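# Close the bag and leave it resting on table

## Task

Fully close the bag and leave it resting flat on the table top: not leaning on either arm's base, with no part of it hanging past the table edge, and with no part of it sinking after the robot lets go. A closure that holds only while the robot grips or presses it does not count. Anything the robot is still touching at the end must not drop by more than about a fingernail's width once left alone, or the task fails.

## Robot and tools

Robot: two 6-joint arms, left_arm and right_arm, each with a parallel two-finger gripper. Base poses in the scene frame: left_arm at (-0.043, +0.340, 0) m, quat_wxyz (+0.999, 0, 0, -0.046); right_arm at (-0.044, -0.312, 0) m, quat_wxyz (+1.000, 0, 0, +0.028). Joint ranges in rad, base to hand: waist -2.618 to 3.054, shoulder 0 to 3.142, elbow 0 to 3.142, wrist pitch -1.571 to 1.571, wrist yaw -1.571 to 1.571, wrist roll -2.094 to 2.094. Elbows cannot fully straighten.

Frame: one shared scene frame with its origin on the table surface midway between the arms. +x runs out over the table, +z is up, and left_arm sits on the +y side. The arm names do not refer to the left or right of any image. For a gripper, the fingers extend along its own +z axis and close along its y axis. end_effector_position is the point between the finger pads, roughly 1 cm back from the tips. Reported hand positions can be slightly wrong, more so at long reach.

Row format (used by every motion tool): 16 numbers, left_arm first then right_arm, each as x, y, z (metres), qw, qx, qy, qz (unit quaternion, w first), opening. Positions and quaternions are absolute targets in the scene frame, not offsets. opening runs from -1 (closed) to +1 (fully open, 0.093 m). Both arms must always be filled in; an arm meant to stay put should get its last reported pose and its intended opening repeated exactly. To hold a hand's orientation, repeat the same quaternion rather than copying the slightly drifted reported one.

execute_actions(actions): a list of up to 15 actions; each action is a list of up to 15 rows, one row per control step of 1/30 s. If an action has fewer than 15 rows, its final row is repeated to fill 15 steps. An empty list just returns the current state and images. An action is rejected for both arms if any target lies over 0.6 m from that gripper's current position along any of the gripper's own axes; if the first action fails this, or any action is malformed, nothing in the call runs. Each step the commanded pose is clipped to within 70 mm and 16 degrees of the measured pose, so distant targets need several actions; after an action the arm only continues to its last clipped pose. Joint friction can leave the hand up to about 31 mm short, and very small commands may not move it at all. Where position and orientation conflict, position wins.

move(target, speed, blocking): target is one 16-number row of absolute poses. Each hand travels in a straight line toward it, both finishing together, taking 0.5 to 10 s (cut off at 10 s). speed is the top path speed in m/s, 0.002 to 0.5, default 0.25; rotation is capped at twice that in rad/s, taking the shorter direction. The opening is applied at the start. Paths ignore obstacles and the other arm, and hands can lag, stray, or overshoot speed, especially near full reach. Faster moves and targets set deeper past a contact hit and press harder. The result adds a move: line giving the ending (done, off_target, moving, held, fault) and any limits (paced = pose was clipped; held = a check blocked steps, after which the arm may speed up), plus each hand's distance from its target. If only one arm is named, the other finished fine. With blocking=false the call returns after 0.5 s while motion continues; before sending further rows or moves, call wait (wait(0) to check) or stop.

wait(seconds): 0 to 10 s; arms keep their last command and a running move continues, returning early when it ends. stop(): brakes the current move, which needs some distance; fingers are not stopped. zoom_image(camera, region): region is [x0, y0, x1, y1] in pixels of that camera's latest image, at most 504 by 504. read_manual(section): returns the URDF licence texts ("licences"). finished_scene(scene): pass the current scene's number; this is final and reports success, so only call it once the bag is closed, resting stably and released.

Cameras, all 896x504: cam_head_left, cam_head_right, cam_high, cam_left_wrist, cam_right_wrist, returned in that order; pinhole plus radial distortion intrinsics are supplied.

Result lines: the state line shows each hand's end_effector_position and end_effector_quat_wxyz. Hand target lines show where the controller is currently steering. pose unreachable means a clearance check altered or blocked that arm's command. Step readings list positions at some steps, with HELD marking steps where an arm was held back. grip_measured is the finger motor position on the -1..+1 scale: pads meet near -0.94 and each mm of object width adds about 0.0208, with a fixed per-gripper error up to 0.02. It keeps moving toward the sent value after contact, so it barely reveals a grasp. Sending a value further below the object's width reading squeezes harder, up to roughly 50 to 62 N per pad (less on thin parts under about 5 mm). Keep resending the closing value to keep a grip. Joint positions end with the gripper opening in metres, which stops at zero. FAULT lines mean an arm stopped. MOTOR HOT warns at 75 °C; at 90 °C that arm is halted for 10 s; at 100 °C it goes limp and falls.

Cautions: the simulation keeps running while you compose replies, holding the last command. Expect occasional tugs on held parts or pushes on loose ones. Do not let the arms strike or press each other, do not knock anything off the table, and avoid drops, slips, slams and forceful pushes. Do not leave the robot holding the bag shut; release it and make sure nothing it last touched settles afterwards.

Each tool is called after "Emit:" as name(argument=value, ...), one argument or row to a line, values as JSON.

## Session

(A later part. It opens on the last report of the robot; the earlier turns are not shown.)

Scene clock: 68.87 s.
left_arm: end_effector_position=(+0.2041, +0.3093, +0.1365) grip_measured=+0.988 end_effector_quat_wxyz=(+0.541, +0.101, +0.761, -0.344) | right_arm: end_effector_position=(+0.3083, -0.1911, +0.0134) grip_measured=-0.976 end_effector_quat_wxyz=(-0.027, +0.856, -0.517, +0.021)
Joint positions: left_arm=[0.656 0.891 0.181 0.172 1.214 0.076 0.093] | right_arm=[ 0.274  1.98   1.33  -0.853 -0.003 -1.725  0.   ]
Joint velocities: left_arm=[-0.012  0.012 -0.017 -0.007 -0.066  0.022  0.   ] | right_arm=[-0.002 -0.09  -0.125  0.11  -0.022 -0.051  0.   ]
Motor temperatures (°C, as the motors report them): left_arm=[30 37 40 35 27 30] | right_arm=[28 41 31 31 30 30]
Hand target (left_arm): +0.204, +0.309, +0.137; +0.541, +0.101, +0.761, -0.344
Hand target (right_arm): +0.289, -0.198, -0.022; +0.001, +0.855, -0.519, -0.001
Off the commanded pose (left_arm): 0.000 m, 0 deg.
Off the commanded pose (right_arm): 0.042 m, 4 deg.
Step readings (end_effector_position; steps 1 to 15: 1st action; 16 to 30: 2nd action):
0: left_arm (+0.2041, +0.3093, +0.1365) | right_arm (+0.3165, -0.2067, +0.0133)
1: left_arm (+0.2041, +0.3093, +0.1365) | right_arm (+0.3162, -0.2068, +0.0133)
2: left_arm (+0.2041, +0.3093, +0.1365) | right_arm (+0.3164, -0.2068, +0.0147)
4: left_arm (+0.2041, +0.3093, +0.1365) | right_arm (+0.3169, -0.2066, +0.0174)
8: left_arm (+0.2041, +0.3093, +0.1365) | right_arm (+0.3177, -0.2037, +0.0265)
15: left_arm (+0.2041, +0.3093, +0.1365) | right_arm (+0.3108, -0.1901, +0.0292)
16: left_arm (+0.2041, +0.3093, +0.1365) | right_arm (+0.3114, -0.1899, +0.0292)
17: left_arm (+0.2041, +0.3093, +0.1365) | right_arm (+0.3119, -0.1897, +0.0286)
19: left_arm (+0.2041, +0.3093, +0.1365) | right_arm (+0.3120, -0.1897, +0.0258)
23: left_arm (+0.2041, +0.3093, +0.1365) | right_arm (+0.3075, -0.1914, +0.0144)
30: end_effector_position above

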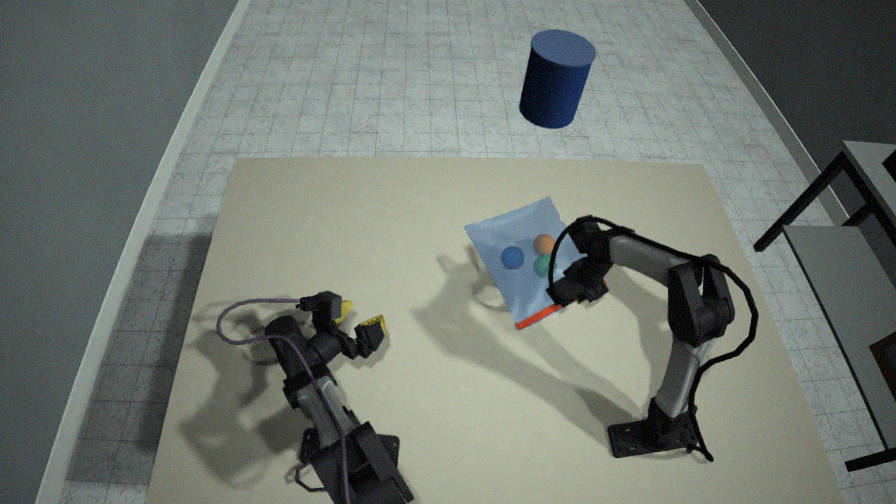

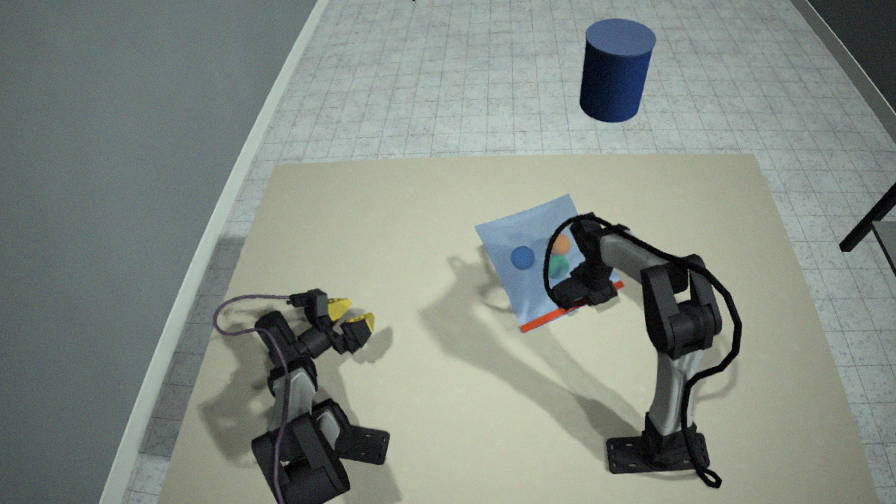

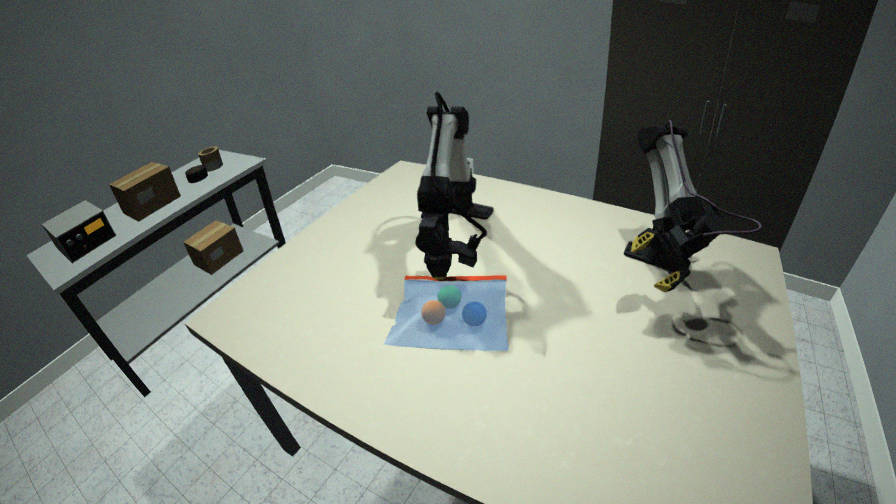

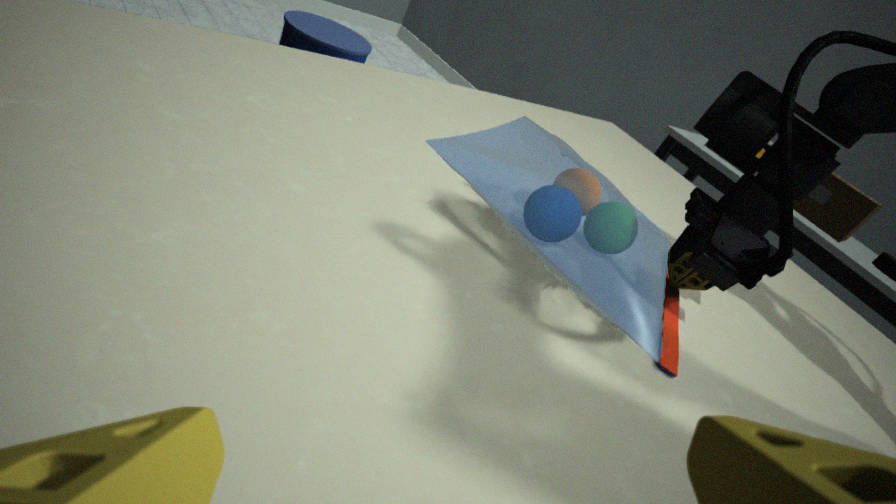

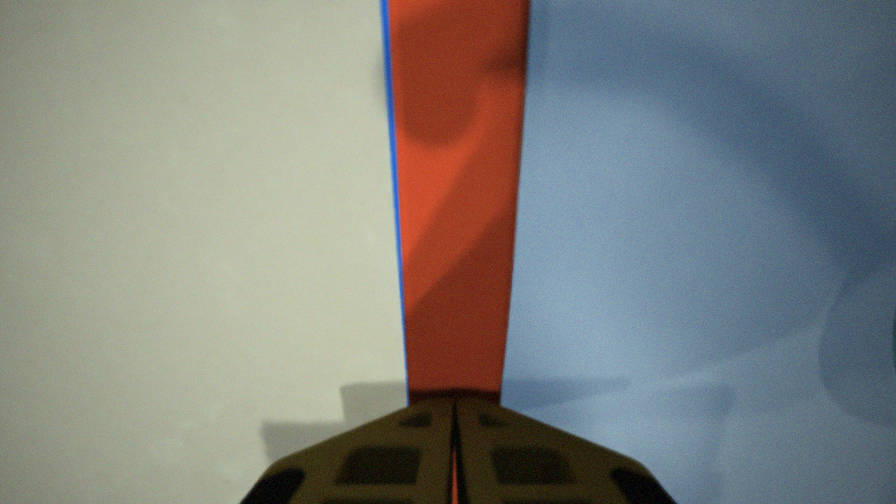

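Emit:
execute_actions(
  actions=[
    [[0.2041,0.3093,0.1365,0.541,0.101,0.761,-0.344,1,0.2958,-0.195,-0.014,0,-0.855,0.519,0,-1],[0.2041,0.3093,0.1365,0.541,0.101,0.761,-0.344,1,0.3,-0.1938,-0.003,0,-0.855,0.519,0,-1],[0.2041,0.3093,0.1365,0.541,0.101,0.761,-0.344,1,0.3039,-0.1925,0.008,0,-0.855,0.519,0,-1],[0.2041,0.3093,0.1365,0.541,0.101,0.761,-0.344,1,0.3067,-0.1917,0.018,0,-0.855,0.519,0,-1],[0.2041,0.3093,0.1365,0.541,0.101,0.761,-0.344,1,0.3058,-0.1896,0.024,0,-0.855,0.519,0,-1],[0.2041,0.3093,0.1365,0.541,0.101,0.761,-0.344,1,0.3044,-0.1864,0.028,0,-0.855,0.519,0,-1],[0.2041,0.3093,0.1365,0.541,0.101,0.761,-0.344,1,0.303,-0.1831,0.031,0,-0.855,0.519,0,-1],[0.2041,0.3093,0.1365,0.541,0.101,0.761,-0.344,1,0.3015,-0.1798,0.032,0,-0.855,0.519,0,-1],[0.2041,0.3093,0.1365,0.541,0.101,0.761,-0.344,1,0.3003,-0.177,0.032,0,-0.855,0.519,0,-1],[0.2041,0.3093,0.1365,0.541,0.101,0.761,-0.344,1,0.2995,-0.1752,0.031,0,-0.855,0.519,0,-1],[0.2041,0.3093,0.1365,0.541,0.101,0.761,-0.344,1,0.2993,-0.1753,0.028,0,-0.855,0.519,0,-1],[0.2041,0.3093,0.1365,0.541,0.101,0.761,-0.344,1,0.2991,-0.1753,0.024,0,-0.855,0.519,0,-1],[0.2041,0.3093,0.1365,0.541,0.101,0.761,-0.344,1,0.299,-0.1754,0.0205,0,-0.855,0.519,0,-1],[0.2041,0.3093,0.1365,0.541,0.101,0.761,-0.344,1,0.2988,-0.1755,0.0175,0,-0.855,0.519,0,-1],[0.2041,0.3093,0.1365,0.541,0.101,0.761,-0.344,1,0.2986,-0.1755,0.0148,0,-0.855,0.519,0,-1]],
    [[0.2041,0.3093,0.1365,0.541,0.101,0.761,-0.344,1,0.2984,-0.1756,0.0121,0,-0.855,0.519,0,-1],[0.2041,0.3093,0.1365,0.541,0.101,0.761,-0.344,1,0.2983,-0.1757,0.0094,0,-0.855,0.519,0,-1],[0.2041,0.3093,0.1365,0.541,0.101,0.761,-0.344,1,0.2981,-0.1757,0.0067,0,-0.855,0.519,0,-1],[0.2041,0.3093,0.1365,0.541,0.101,0.761,-0.344,1,0.2979,-0.1758,0.004,0,-0.855,0.519,0,-1],[0.2041,0.3093,0.1365,0.541,0.101,0.761,-0.344,1,0.2964,-0.1764,0.0008,0,-0.855,0.519,0,-1],[0.2041,0.3093,0.1365,0.541,0.101,0.761,-0.344,1,0.2948,-0.177,-0.0024,0,-0.855,0.519,0,-1],[0.2041,0.3093,0.1365,0.541,0.101,0.761,-0.344,1,0.2933,-0.1776,-0.0057,0,-0.855,0.519,0,-1],[0.2041,0.3093,0.1365,0.541,0.101,0.761,-0.344,1,0.2917,-0.1782,-0.0089,0,-0.855,0.519,0,-1],[0.2041,0.3093,0.1365,0.541,0.101,0.761,-0.344,1,0.2902,-0.1789,-0.0121,0,-0.855,0.519,0,-1],[0.2041,0.3093,0.1365,0.541,0.101,0.761,-0.344,1,0.2886,-0.1795,-0.0153,0,-0.855,0.519,0,-1],[0.2041,0.3093,0.1365,0.541,0.101,0.761,-0.344,1,0.2871,-0.1801,-0.0186,0,-0.855,0.519,0,-1],[0.2041,0.3093,0.1365,0.541,0.101,0.761,-0.344,1,0.2855,-0.1807,-0.0218,0,-0.855,0.519,0,-1],[0.2041,0.3093,0.1365,0.541,0.101,0.761,-0.344,1,0.284,-0.1813,-0.025,0,-0.855,0.519,0,-1]],
  ],
)

Emit:
zoom_image(
  camera="cam_right_wrist",
  region=[360, 280, 540, 440],
)

Scene clock: 74.37 s.
left_arm: end_effector_position=(+0.2041, +0.3093, +0.1365) grip_measured=+0.988 end_effector_quat_wxyz=(+0.541, +0.101, +0.761, -0.344) | right_arm: end_effector_position=(+0.3012, -0.1750, +0.0134) grip_measured=-0.976 end_effector_quat_wxyz=(-0.028, +0.856, -0.517, +0.020)
Joint positions: left_arm=[0.656 0.891 0.181 0.172 1.214 0.076 0.093] | right_arm=[ 0.321  1.974  1.322 -0.849 -0.003 -1.678  0.   ]
Joint velocities: left_arm=[-0.002  0.002  0.002  0.037 -0.095 -0.007 -0.   ] | right_arm=[-0.017 -0.076 -0.134  0.212 -0.022 -0.022  0.   ]
Motor temperatures (°C, as the motors report them): left_arm=[30 37 40 36 27 30] | right_arm=[28 41 31 31 30 30]
Hand target (left_arm): +0.204, +0.309, +0.137; +0.541, +0.101, +0.761, -0.344
Hand target (right_arm): +0.282, -0.182, -0.022; +0.001, +0.855, -0.519, -0.001
Off the commanded pose (left_arm): 0.000 m, 0 deg.
Off the commanded pose (right_arm): 0.042 m, 4 deg.
Step readings (end_effector_position; steps 1 to 15: 1st action; 16 to 30: 2nd action):
0: left_arm (+0.2041, +0.3093, +0.1365) | right_arm (+0.3086, -0.1910, +0.0133)
1: left_arm (+0.2041, +0.3093, +0.1365) | right_arm (+0.3083, -0.1911, +0.0133)
2: left_arm (+0.2041, +0.3093, +0.1365) | right_arm (+0.3084, -0.1911, +0.0146)
4: left_arm (+0.2041, +0.3093, +0.1365) | right_arm (+0.3090, -0.1909, +0.0175)
8: left_arm (+0.2041, +0.3093, +0.1365) | right_arm (+0.3096, -0.1878, +0.0257)
15: left_arm (+0.2041, +0.3093, +0.1365) | right_arm (+0.3027, -0.1743, +0.0286)
16: left_arm (+0.2041, +0.3093, +0.1365) | right_arm (+0.3030, -0.1742, +0.0283)
17: left_arm (+0.2041, +0.3093, +0.1365) | right_arm (+0.3036, -0.1740, +0.0277)
19: left_arm (+0.2041, +0.3093, +0.1365) | right_arm (+0.3046, -0.1736, +0.0246)
23: left_arm (+0.2041, +0.3093, +0.1365) | right_arm (+0.3008, -0.1751, +0.0146)
30: end_effector_position above

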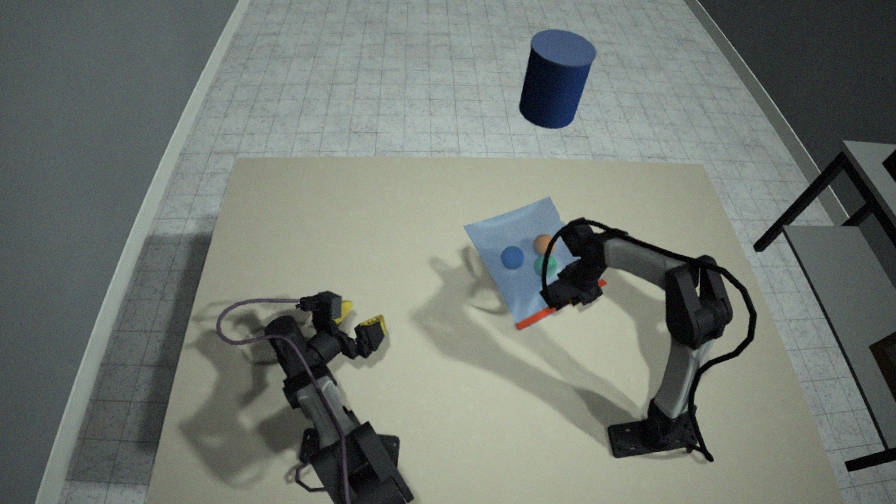

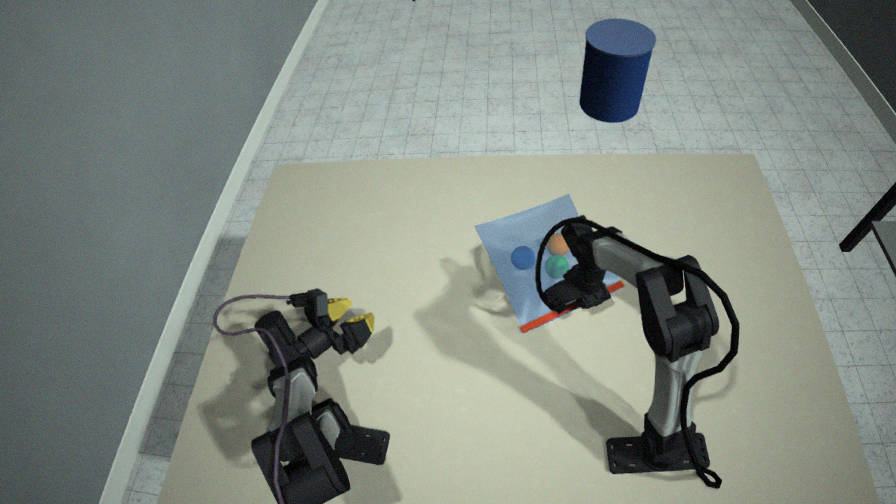

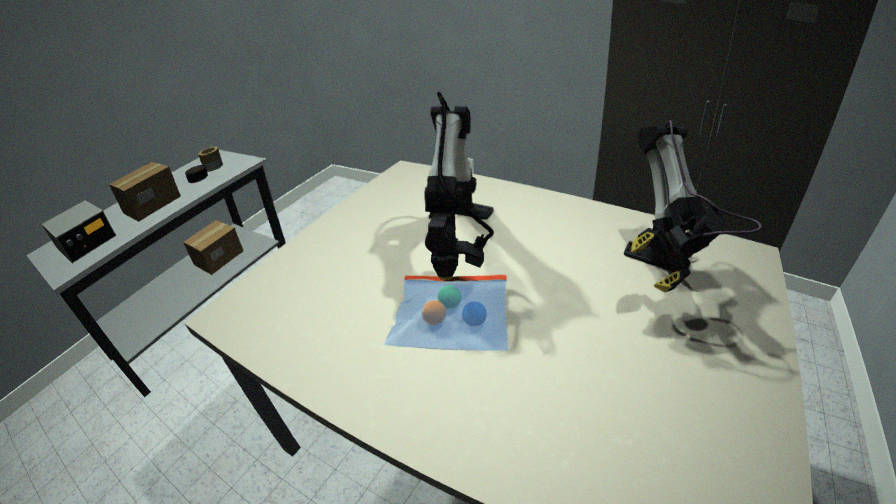

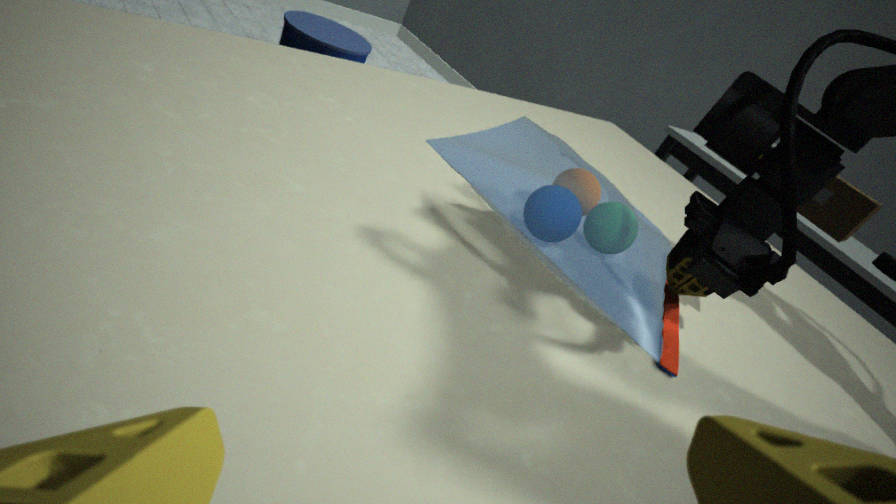

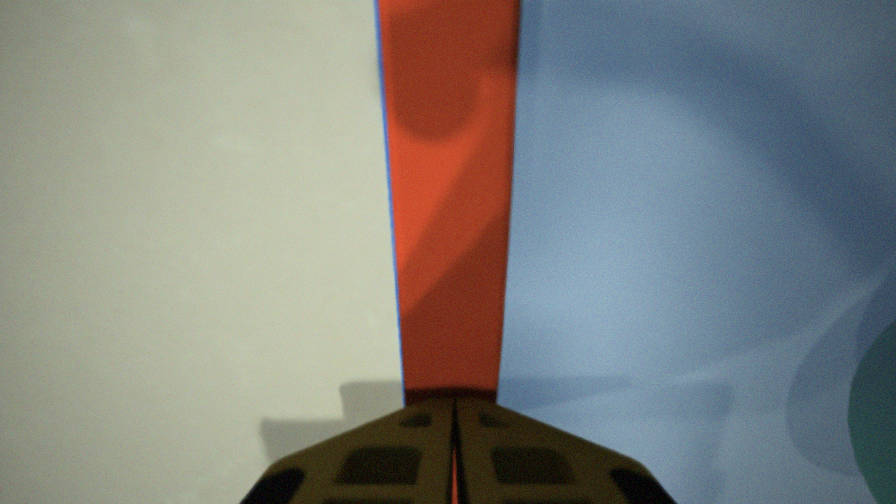

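Region (360, 280, 540, 440) of cam_right_wrist's 896x504 image, scaled by 2.800, with more detail than that image has.

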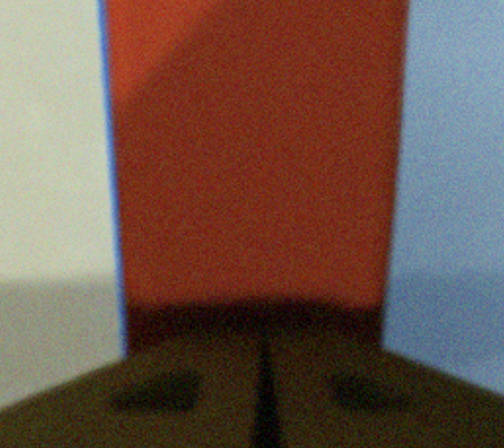

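Emit:
execute_actions(
  actions=[
    [[0.2041,0.3093,0.1365,0.541,0.101,0.761,-0.344,1,0.2884,-0.1797,-0.014,0,-0.855,0.519,0,-1],[0.2041,0.3093,0.1365,0.541,0.101,0.761,-0.344,1,0.2925,-0.1782,-0.003,0,-0.855,0.519,0,-1],[0.2041,0.3093,0.1365,0.541,0.101,0.761,-0.344,1,0.2965,-0.1768,0.008,0,-0.855,0.519,0,-1],[0.2041,0.3093,0.1365,0.541,0.101,0.761,-0.344,1,0.2992,-0.1758,0.018,0,-0.855,0.519,0,-1],[0.2041,0.3093,0.1365,0.541,0.101,0.761,-0.344,1,0.2981,-0.1737,0.024,0,-0.855,0.519,0,-1],[0.2041,0.3093,0.1365,0.541,0.101,0.761,-0.344,1,0.2964,-0.1707,0.028,0,-0.855,0.519,0,-1],[0.2041,0.3093,0.1365,0.541,0.101,0.761,-0.344,1,0.2947,-0.1676,0.031,0,-0.855,0.519,0,-1],[0.2041,0.3093,0.1365,0.541,0.101,0.761,-0.344,1,0.2929,-0.1644,0.032,0,-0.855,0.519,0,-1],[0.2041,0.3093,0.1365,0.541,0.101,0.761,-0.344,1,0.2915,-0.1617,0.032,0,-0.855,0.519,0,-1],[0.2041,0.3093,0.1365,0.541,0.101,0.761,-0.344,1,0.2905,-0.16,0.031,0,-0.855,0.519,0,-1],[0.2041,0.3093,0.1365,0.541,0.101,0.761,-0.344,1,0.2903,-0.1601,0.028,0,-0.855,0.519,0,-1],[0.2041,0.3093,0.1365,0.541,0.101,0.761,-0.344,1,0.2902,-0.1602,0.024,0,-0.855,0.519,0,-1],[0.2041,0.3093,0.1365,0.541,0.101,0.761,-0.344,1,0.29,-0.1602,0.0205,0,-0.855,0.519,0,-1],[0.2041,0.3093,0.1365,0.541,0.101,0.761,-0.344,1,0.2898,-0.1603,0.0175,0,-0.855,0.519,0,-1],[0.2041,0.3093,0.1365,0.541,0.101,0.761,-0.344,1,0.2897,-0.1604,0.0148,0,-0.855,0.519,0,-1]],
    [[0.2041,0.3093,0.1365,0.541,0.101,0.761,-0.344,1,0.2895,-0.1605,0.0121,0,-0.855,0.519,0,-1],[0.2041,0.3093,0.1365,0.541,0.101,0.761,-0.344,1,0.2893,-0.1605,0.0094,0,-0.855,0.519,0,-1],[0.2041,0.3093,0.1365,0.541,0.101,0.761,-0.344,1,0.2892,-0.1606,0.0067,0,-0.855,0.519,0,-1],[0.2041,0.3093,0.1365,0.541,0.101,0.761,-0.344,1,0.289,-0.1607,0.004,0,-0.855,0.519,0,-1],[0.2041,0.3093,0.1365,0.541,0.101,0.761,-0.344,1,0.2875,-0.1614,0.0008,0,-0.855,0.519,0,-1],[0.2041,0.3093,0.1365,0.541,0.101,0.761,-0.344,1,0.286,-0.1621,-0.0024,0,-0.855,0.519,0,-1],[0.2041,0.3093,0.1365,0.541,0.101,0.761,-0.344,1,0.2844,-0.1628,-0.0057,0,-0.855,0.519,0,-1],[0.2041,0.3093,0.1365,0.541,0.101,0.761,-0.344,1,0.2829,-0.1635,-0.0089,0,-0.855,0.519,0,-1],[0.2041,0.3093,0.1365,0.541,0.101,0.761,-0.344,1,0.2814,-0.1641,-0.0121,0,-0.855,0.519,0,-1],[0.2041,0.3093,0.1365,0.541,0.101,0.761,-0.344,1,0.2799,-0.1648,-0.0153,0,-0.855,0.519,0,-1],[0.2041,0.3093,0.1365,0.541,0.101,0.761,-0.344,1,0.2783,-0.1655,-0.0186,0,-0.855,0.519,0,-1],[0.2041,0.3093,0.1365,0.541,0.101,0.761,-0.344,1,0.2768,-0.1662,-0.0218,0,-0.855,0.519,0,-1],[0.2041,0.3093,0.1365,0.541,0.101,0.761,-0.344,1,0.2753,-0.1669,-0.025,0,-0.855,0.519,0,-1]],
  ],
)

Scene clock: 80.10 s.
left_arm: end_effector_position=(+0.2041, +0.3093, +0.1365) grip_measured=+0.988 end_effector_quat_wxyz=(+0.541, +0.101, +0.761, -0.344) | right_arm: end_effector_position=(+0.2925, -0.1599, +0.0134) grip_measured=-0.976 end_effector_quat_wxyz=(-0.029, +0.855, -0.517, +0.019)
Joint positions: left_arm=[0.656 0.891 0.181 0.172 1.214 0.076 0.093] | right_arm=[ 0.368  1.966  1.31  -0.844 -0.002 -1.63   0.   ]
Joint velocities: left_arm=[-0.002  0.007 -0.002  0.007 -0.022 -0.051  0.   ] | right_arm=[-0.017 -0.085 -0.115  0.11   0.037 -0.022  0.   ]
Motor temperatures (°C, as the motors report them): left_arm=[30 37 41 36 27 30] | right_arm=[28 41 31 31 30 30]
Hand target (left_arm): +0.204, +0.309, +0.137; +0.541, +0.101, +0.761, -0.344
Hand target (right_arm): +0.273, -0.168, -0.022; +0.001, +0.855, -0.519, -0.001
Off the commanded pose (left_arm): 0.000 m, 0 deg.
Off the commanded pose (right_arm): 0.043 m, 4 deg.
Step readings (end_effector_position; steps 1 to 15: 1st action; 16 to 30: 2nd action):
0: left_arm (+0.2041, +0.3093, +0.1365) | right_arm (+0.3013, -0.1749, +0.0133)
1: left_arm (+0.2041, +0.3093, +0.1365) | right_arm (+0.3011, -0.1750, +0.0133)
2: left_arm (+0.2041, +0.3093, +0.1365) | right_arm (+0.3011, -0.1750, +0.0145)
4: left_arm (+0.2041, +0.3093, +0.1365) | right_arm (+0.3018, -0.1747, +0.0174)
8: left_arm (+0.2041, +0.3093, +0.1365) | right_arm (+0.3020, -0.1719, +0.0256)
15: left_arm (+0.2041, +0.3093, +0.1365) | right_arm (+0.2937, -0.1593, +0.0279)
16: left_arm (+0.2041, +0.3093, +0.1365) | right_arm (+0.2942, -0.1591, +0.0279)
17: left_arm (+0.2041, +0.3093, +0.1365) | right_arm (+0.2947, -0.1588, +0.0275)
19: left_arm (+0.2041, +0.3093, +0.1365) | right_arm (+0.2960, -0.1582, +0.0253)
23: left_arm (+0.2041, +0.3093, +0.1365) | right_arm (+0.2916, -0.1603, +0.0143)
30: end_effector_position above

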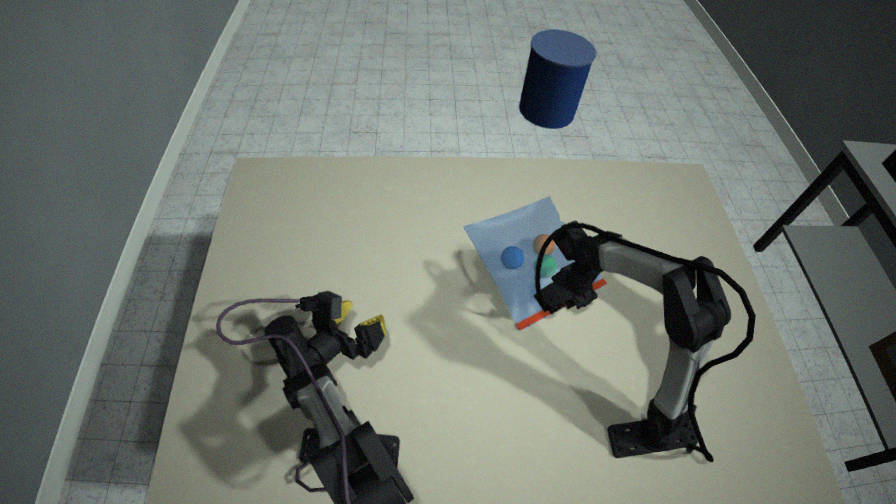

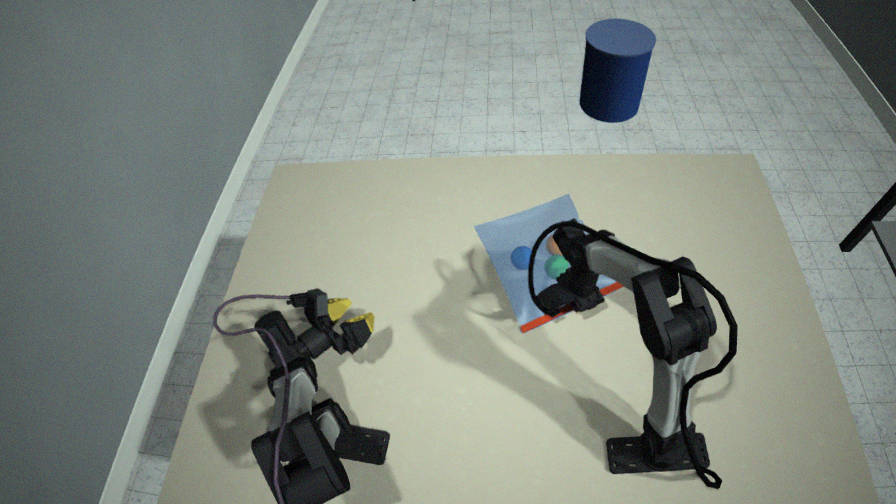

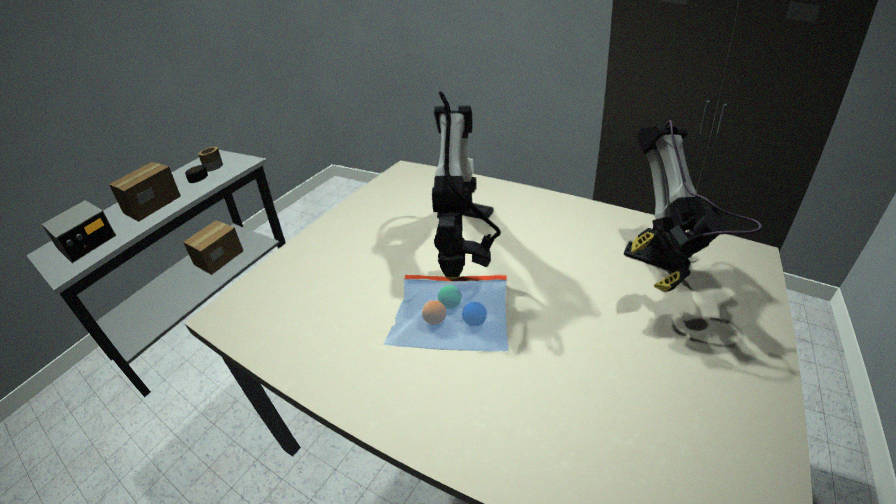

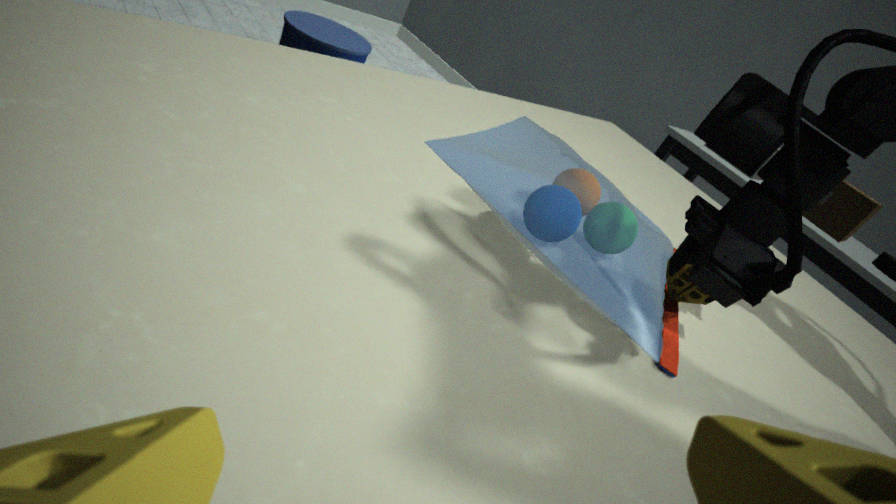

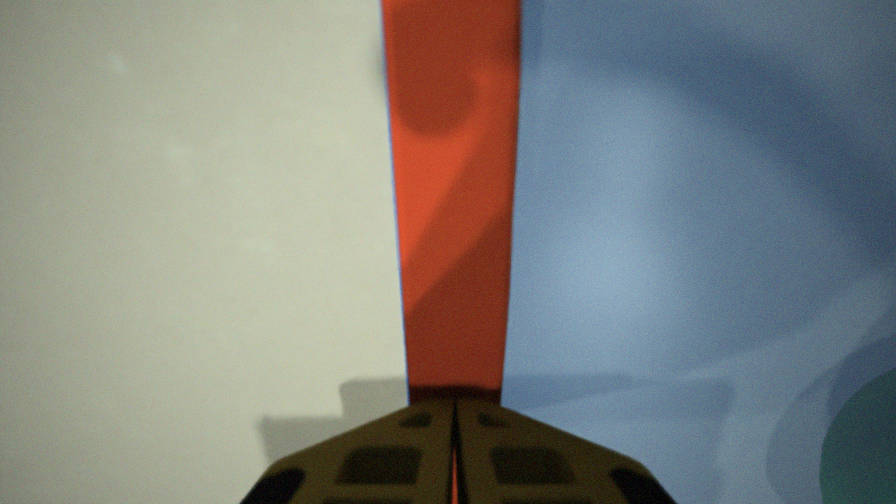

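Emit:
execute_actions(
  actions=[
    [[0.2041,0.3093,0.1365,0.541,0.101,0.761,-0.344,1,0.2797,-0.1651,-0.014,0,-0.855,0.519,0,-1],[0.2041,0.3093,0.1365,0.541,0.101,0.761,-0.344,1,0.2838,-0.1635,-0.003,0,-0.855,0.519,0,-1],[0.2041,0.3093,0.1365,0.541,0.101,0.761,-0.344,1,0.2878,-0.1619,0.008,0,-0.855,0.519,0,-1],[0.2041,0.3093,0.1365,0.541,0.101,0.761,-0.344,1,0.2905,-0.1608,0.018,0,-0.855,0.519,0,-1],[0.2041,0.3093,0.1365,0.541,0.101,0.761,-0.344,1,0.2894,-0.1587,0.024,0,-0.855,0.519,0,-1],[0.2041,0.3093,0.1365,0.541,0.101,0.761,-0.344,1,0.2879,-0.1556,0.028,0,-0.855,0.519,0,-1],[0.2041,0.3093,0.1365,0.541,0.101,0.761,-0.344,1,0.2863,-0.1523,0.031,0,-0.855,0.519,0,-1],[0.2041,0.3093,0.1365,0.541,0.101,0.761,-0.344,1,0.2847,-0.149,0.032,0,-0.855,0.519,0,-1],[0.2041,0.3093,0.1365,0.541,0.101,0.761,-0.344,1,0.2833,-0.1462,0.032,0,-0.855,0.519,0,-1],[0.2041,0.3093,0.1365,0.541,0.101,0.761,-0.344,1,0.2824,-0.1444,0.031,0,-0.855,0.519,0,-1],[0.2041,0.3093,0.1365,0.541,0.101,0.761,-0.344,1,0.2822,-0.1445,0.028,0,-0.855,0.519,0,-1],[0.2041,0.3093,0.1365,0.541,0.101,0.761,-0.344,1,0.2821,-0.1446,0.024,0,-0.855,0.519,0,-1],[0.2041,0.3093,0.1365,0.541,0.101,0.761,-0.344,1,0.2819,-0.1447,0.0205,0,-0.855,0.519,0,-1],[0.2041,0.3093,0.1365,0.541,0.101,0.761,-0.344,1,0.2817,-0.1448,0.0175,0,-0.855,0.519,0,-1],[0.2041,0.3093,0.1365,0.541,0.101,0.761,-0.344,1,0.2816,-0.1448,0.0148,0,-0.855,0.519,0,-1]],
    [[0.2041,0.3093,0.1365,0.541,0.101,0.761,-0.344,1,0.2814,-0.1449,0.0121,0,-0.855,0.519,0,-1],[0.2041,0.3093,0.1365,0.541,0.101,0.761,-0.344,1,0.2812,-0.145,0.0094,0,-0.855,0.519,0,-1],[0.2041,0.3093,0.1365,0.541,0.101,0.761,-0.344,1,0.2811,-0.1451,0.0067,0,-0.855,0.519,0,-1],[0.2041,0.3093,0.1365,0.541,0.101,0.761,-0.344,1,0.2809,-0.1452,0.004,0,-0.855,0.519,0,-1],[0.2041,0.3093,0.1365,0.541,0.101,0.761,-0.344,1,0.2794,-0.146,0.0008,0,-0.855,0.519,0,-1],[0.2041,0.3093,0.1365,0.541,0.101,0.761,-0.344,1,0.2779,-0.1467,-0.0024,0,-0.855,0.519,0,-1],[0.2041,0.3093,0.1365,0.541,0.101,0.761,-0.344,1,0.2765,-0.1475,-0.0057,0,-0.855,0.519,0,-1],[0.2041,0.3093,0.1365,0.541,0.101,0.761,-0.344,1,0.275,-0.1482,-0.0089,0,-0.855,0.519,0,-1],[0.2041,0.3093,0.1365,0.541,0.101,0.761,-0.344,1,0.2735,-0.149,-0.0121,0,-0.855,0.519,0,-1],[0.2041,0.3093,0.1365,0.541,0.101,0.761,-0.344,1,0.272,-0.1497,-0.0153,0,-0.855,0.519,0,-1],[0.2041,0.3093,0.1365,0.541,0.101,0.761,-0.344,1,0.2706,-0.1505,-0.0186,0,-0.855,0.519,0,-1],[0.2041,0.3093,0.1365,0.541,0.101,0.761,-0.344,1,0.2691,-0.1512,-0.0218,0,-0.855,0.519,0,-1],[0.2041,0.3093,0.1365,0.541,0.101,0.761,-0.344,1,0.2676,-0.152,-0.025,0,-0.855,0.519,0,-1]],
  ],
)

Scene clock: 85.30 s.
left_arm: end_effector_position=(+0.2041, +0.3093, +0.1365) grip_measured=+0.988 end_effector_quat_wxyz=(+0.541, +0.101, +0.761, -0.344) | right_arm: end_effector_position=(+0.2841, -0.1443, +0.0134) grip_measured=-0.976 end_effector_quat_wxyz=(-0.030, +0.855, -0.517, +0.018)
Joint positions: left_arm=[0.656 0.891 0.181 0.172 1.214 0.076 0.093] | right_arm=[ 0.416  1.965  1.308 -0.845 -0.001 -1.582  0.   ]
Joint velocities: left_arm=[-0.017 -0.012 -0.002  0.022 -0.022  0.051 -0.002] | right_arm=[-0.007 -0.085 -0.134  0.183 -0.066  0.022  0.   ]
Motor temperatures (°C, as the motors report them): left_arm=[30 36 41 36 27 30] | right_arm=[28 41 31 31 30 30]
Hand target (left_arm): +0.204, +0.309, +0.137; +0.541, +0.101, +0.761, -0.344
Hand target (right_arm): +0.265, -0.153, -0.022; +0.001, +0.855, -0.519, -0.001
Off the commanded pose (left_arm): 0.000 m, 0 deg.
Off the commanded pose (right_arm): 0.042 m, 4 deg.
Step readings (end_effector_position; steps 1 to 15: 1st action; 16 to 30: 2nd action):
0: left_arm (+0.2041, +0.3093, +0.1365) | right_arm (+0.2926, -0.1598, +0.0133)
1: left_arm (+0.2041, +0.3093, +0.1365) | right_arm (+0.2924, -0.1600, +0.0133)
2: left_arm (+0.2041, +0.3093, +0.1365) | right_arm (+0.2926, -0.1598, +0.0147)
4: left_arm (+0.2041, +0.3093, +0.1365) | right_arm (+0.2932, -0.1596, +0.0174)
8: left_arm (+0.2041, +0.3093, +0.1365) | right_arm (+0.2935, -0.1566, +0.0259)
15: left_arm (+0.2041, +0.3093, +0.1365) | right_arm (+0.2857, -0.1435, +0.0292)
16: left_arm (+0.2041, +0.3093, +0.1365) | right_arm (+0.2860, -0.1434, +0.0288)
17: left_arm (+0.2041, +0.3093, +0.1365) | right_arm (+0.2866, -0.1430, +0.0281)
19: left_arm (+0.2041, +0.3093, +0.1365) | right_arm (+0.2873, -0.1427, +0.0244)
23: left_arm (+0.2041, +0.3093, +0.1365) | right_arm (+0.2841, -0.1443, +0.0147)
30: end_effector_position above

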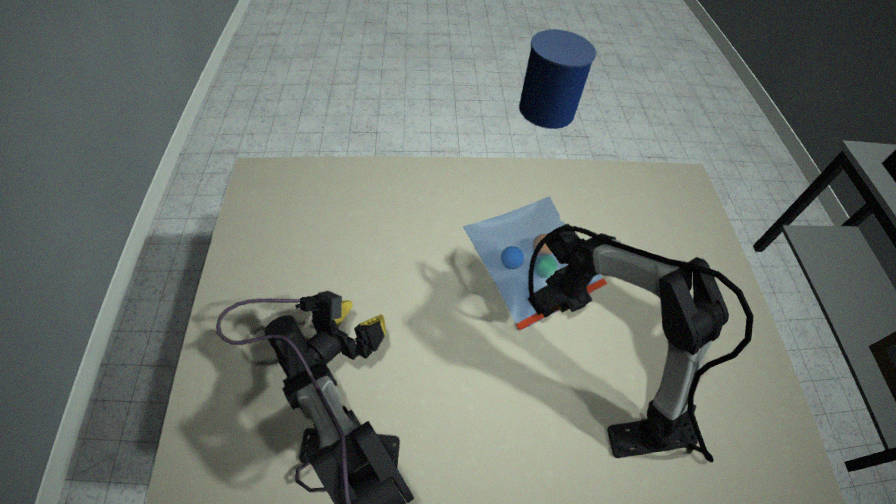

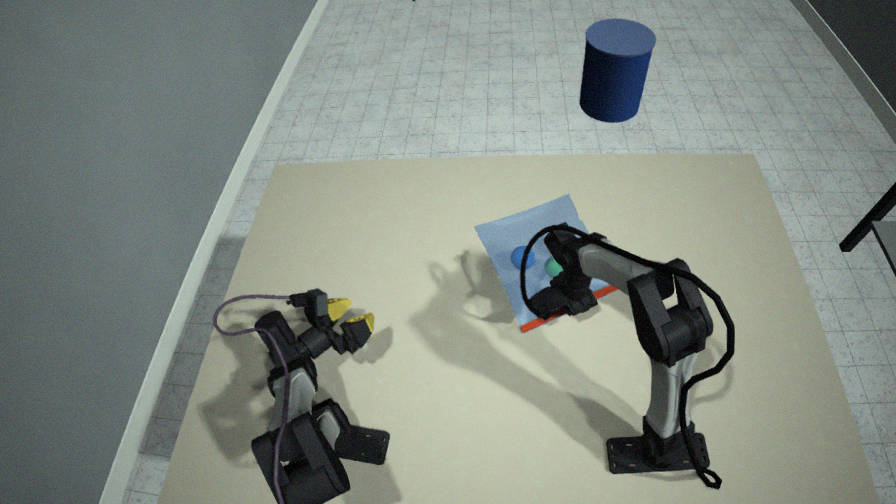

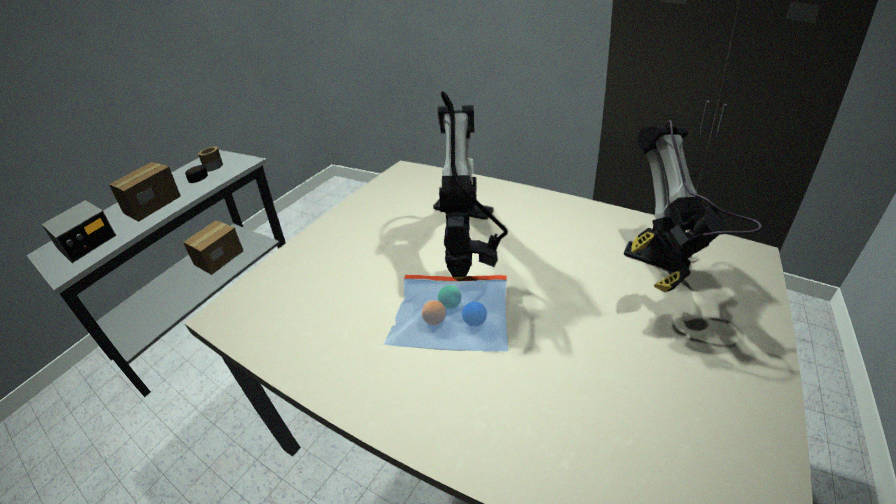

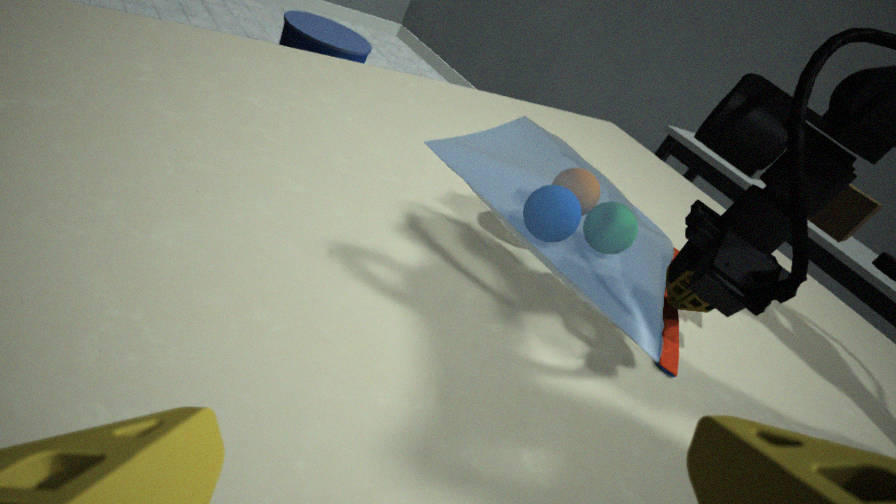

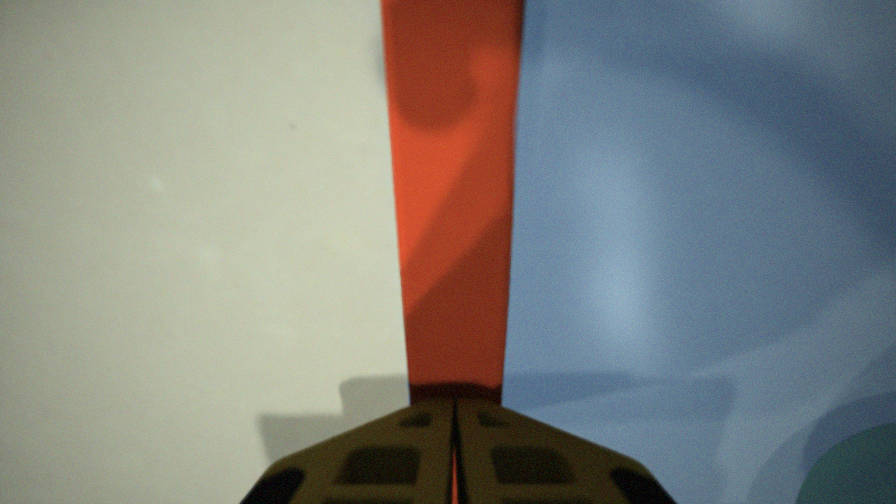

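Emit:
execute_actions(
  actions=[],
)

Scene clock: 87.37 s.
left_arm: end_effector_position=(+0.2041, +0.3093, +0.1365) grip_measured=+0.988 end_effector_quat_wxyz=(+0.541, +0.101, +0.761, -0.344) | right_arm: end_effector_position=(+0.2842, -0.1443, +0.0133) grip_measured=-0.976 end_effector_quat_wxyz=(-0.032, +0.855, -0.517, +0.019)
Joint positions: left_arm=[0.656 0.891 0.181 0.172 1.214 0.076 0.093] | right_arm=[ 0.416  1.961  1.301 -0.836 -0.001 -1.582  0.   ]
Joint velocities: left_arm=[-0.012 -0.022 -0.012  0.007  0.037 -0.022  0.001] | right_arm=[-0.012  0.002 -0.012 -0.051 -0.037  0.022  0.   ]
Motor temperatures (°C, as the motors report them): left_arm=[30 36 41 36 27 30] | right_arm=[28 41 31 31 30 30]
Hand target (left_arm): +0.204, +0.309, +0.137; +0.541, +0.101, +0.761, -0.344
Hand target (right_arm): +0.265, -0.153, -0.022; +0.001, +0.855, -0.519, -0.001
Off the commanded pose (left_arm): 0.000 m, 0 deg.
Off the commanded pose (right_arm): 0.042 m, 4 deg.

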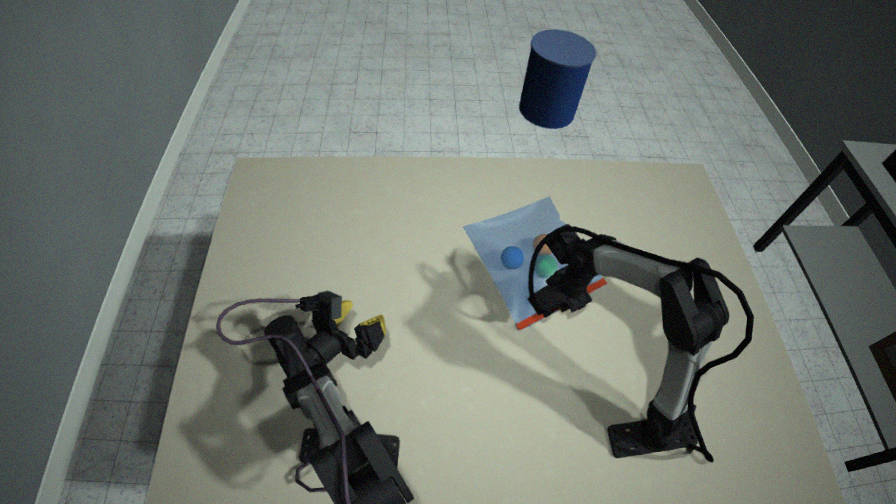

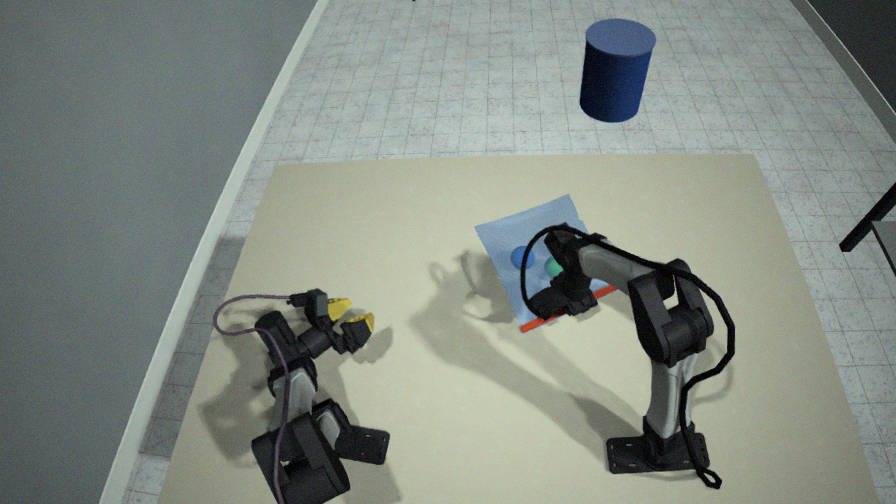

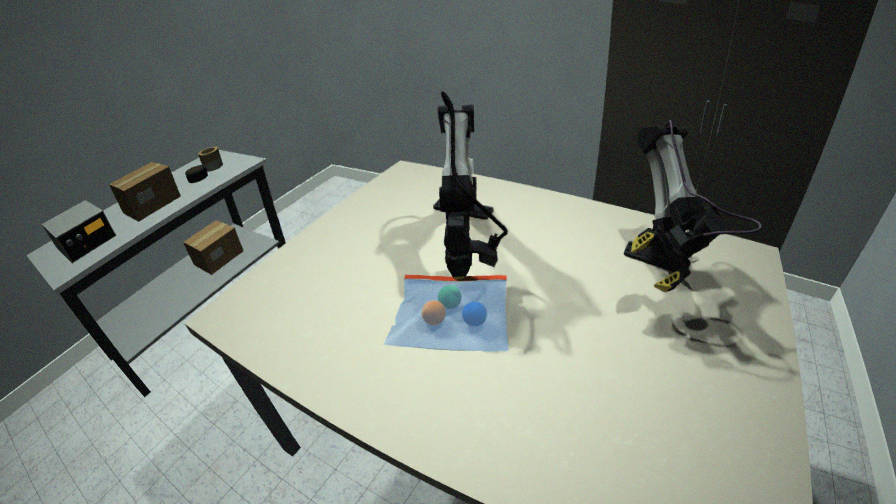

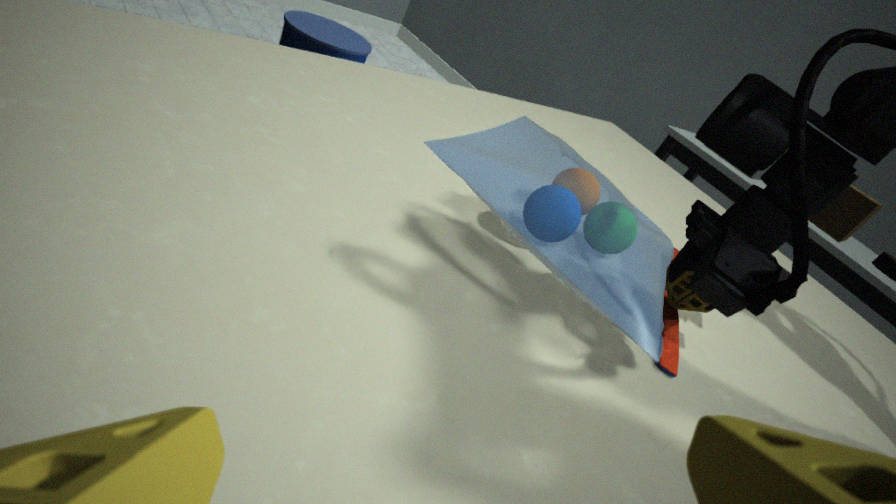

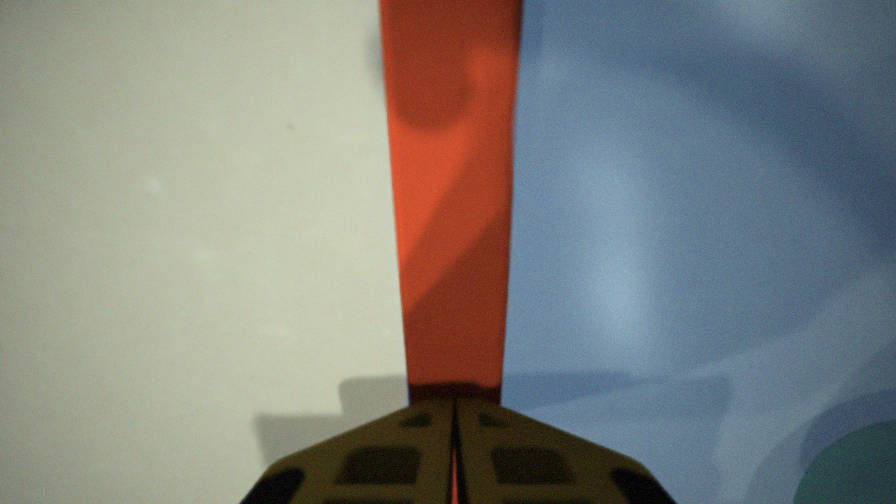

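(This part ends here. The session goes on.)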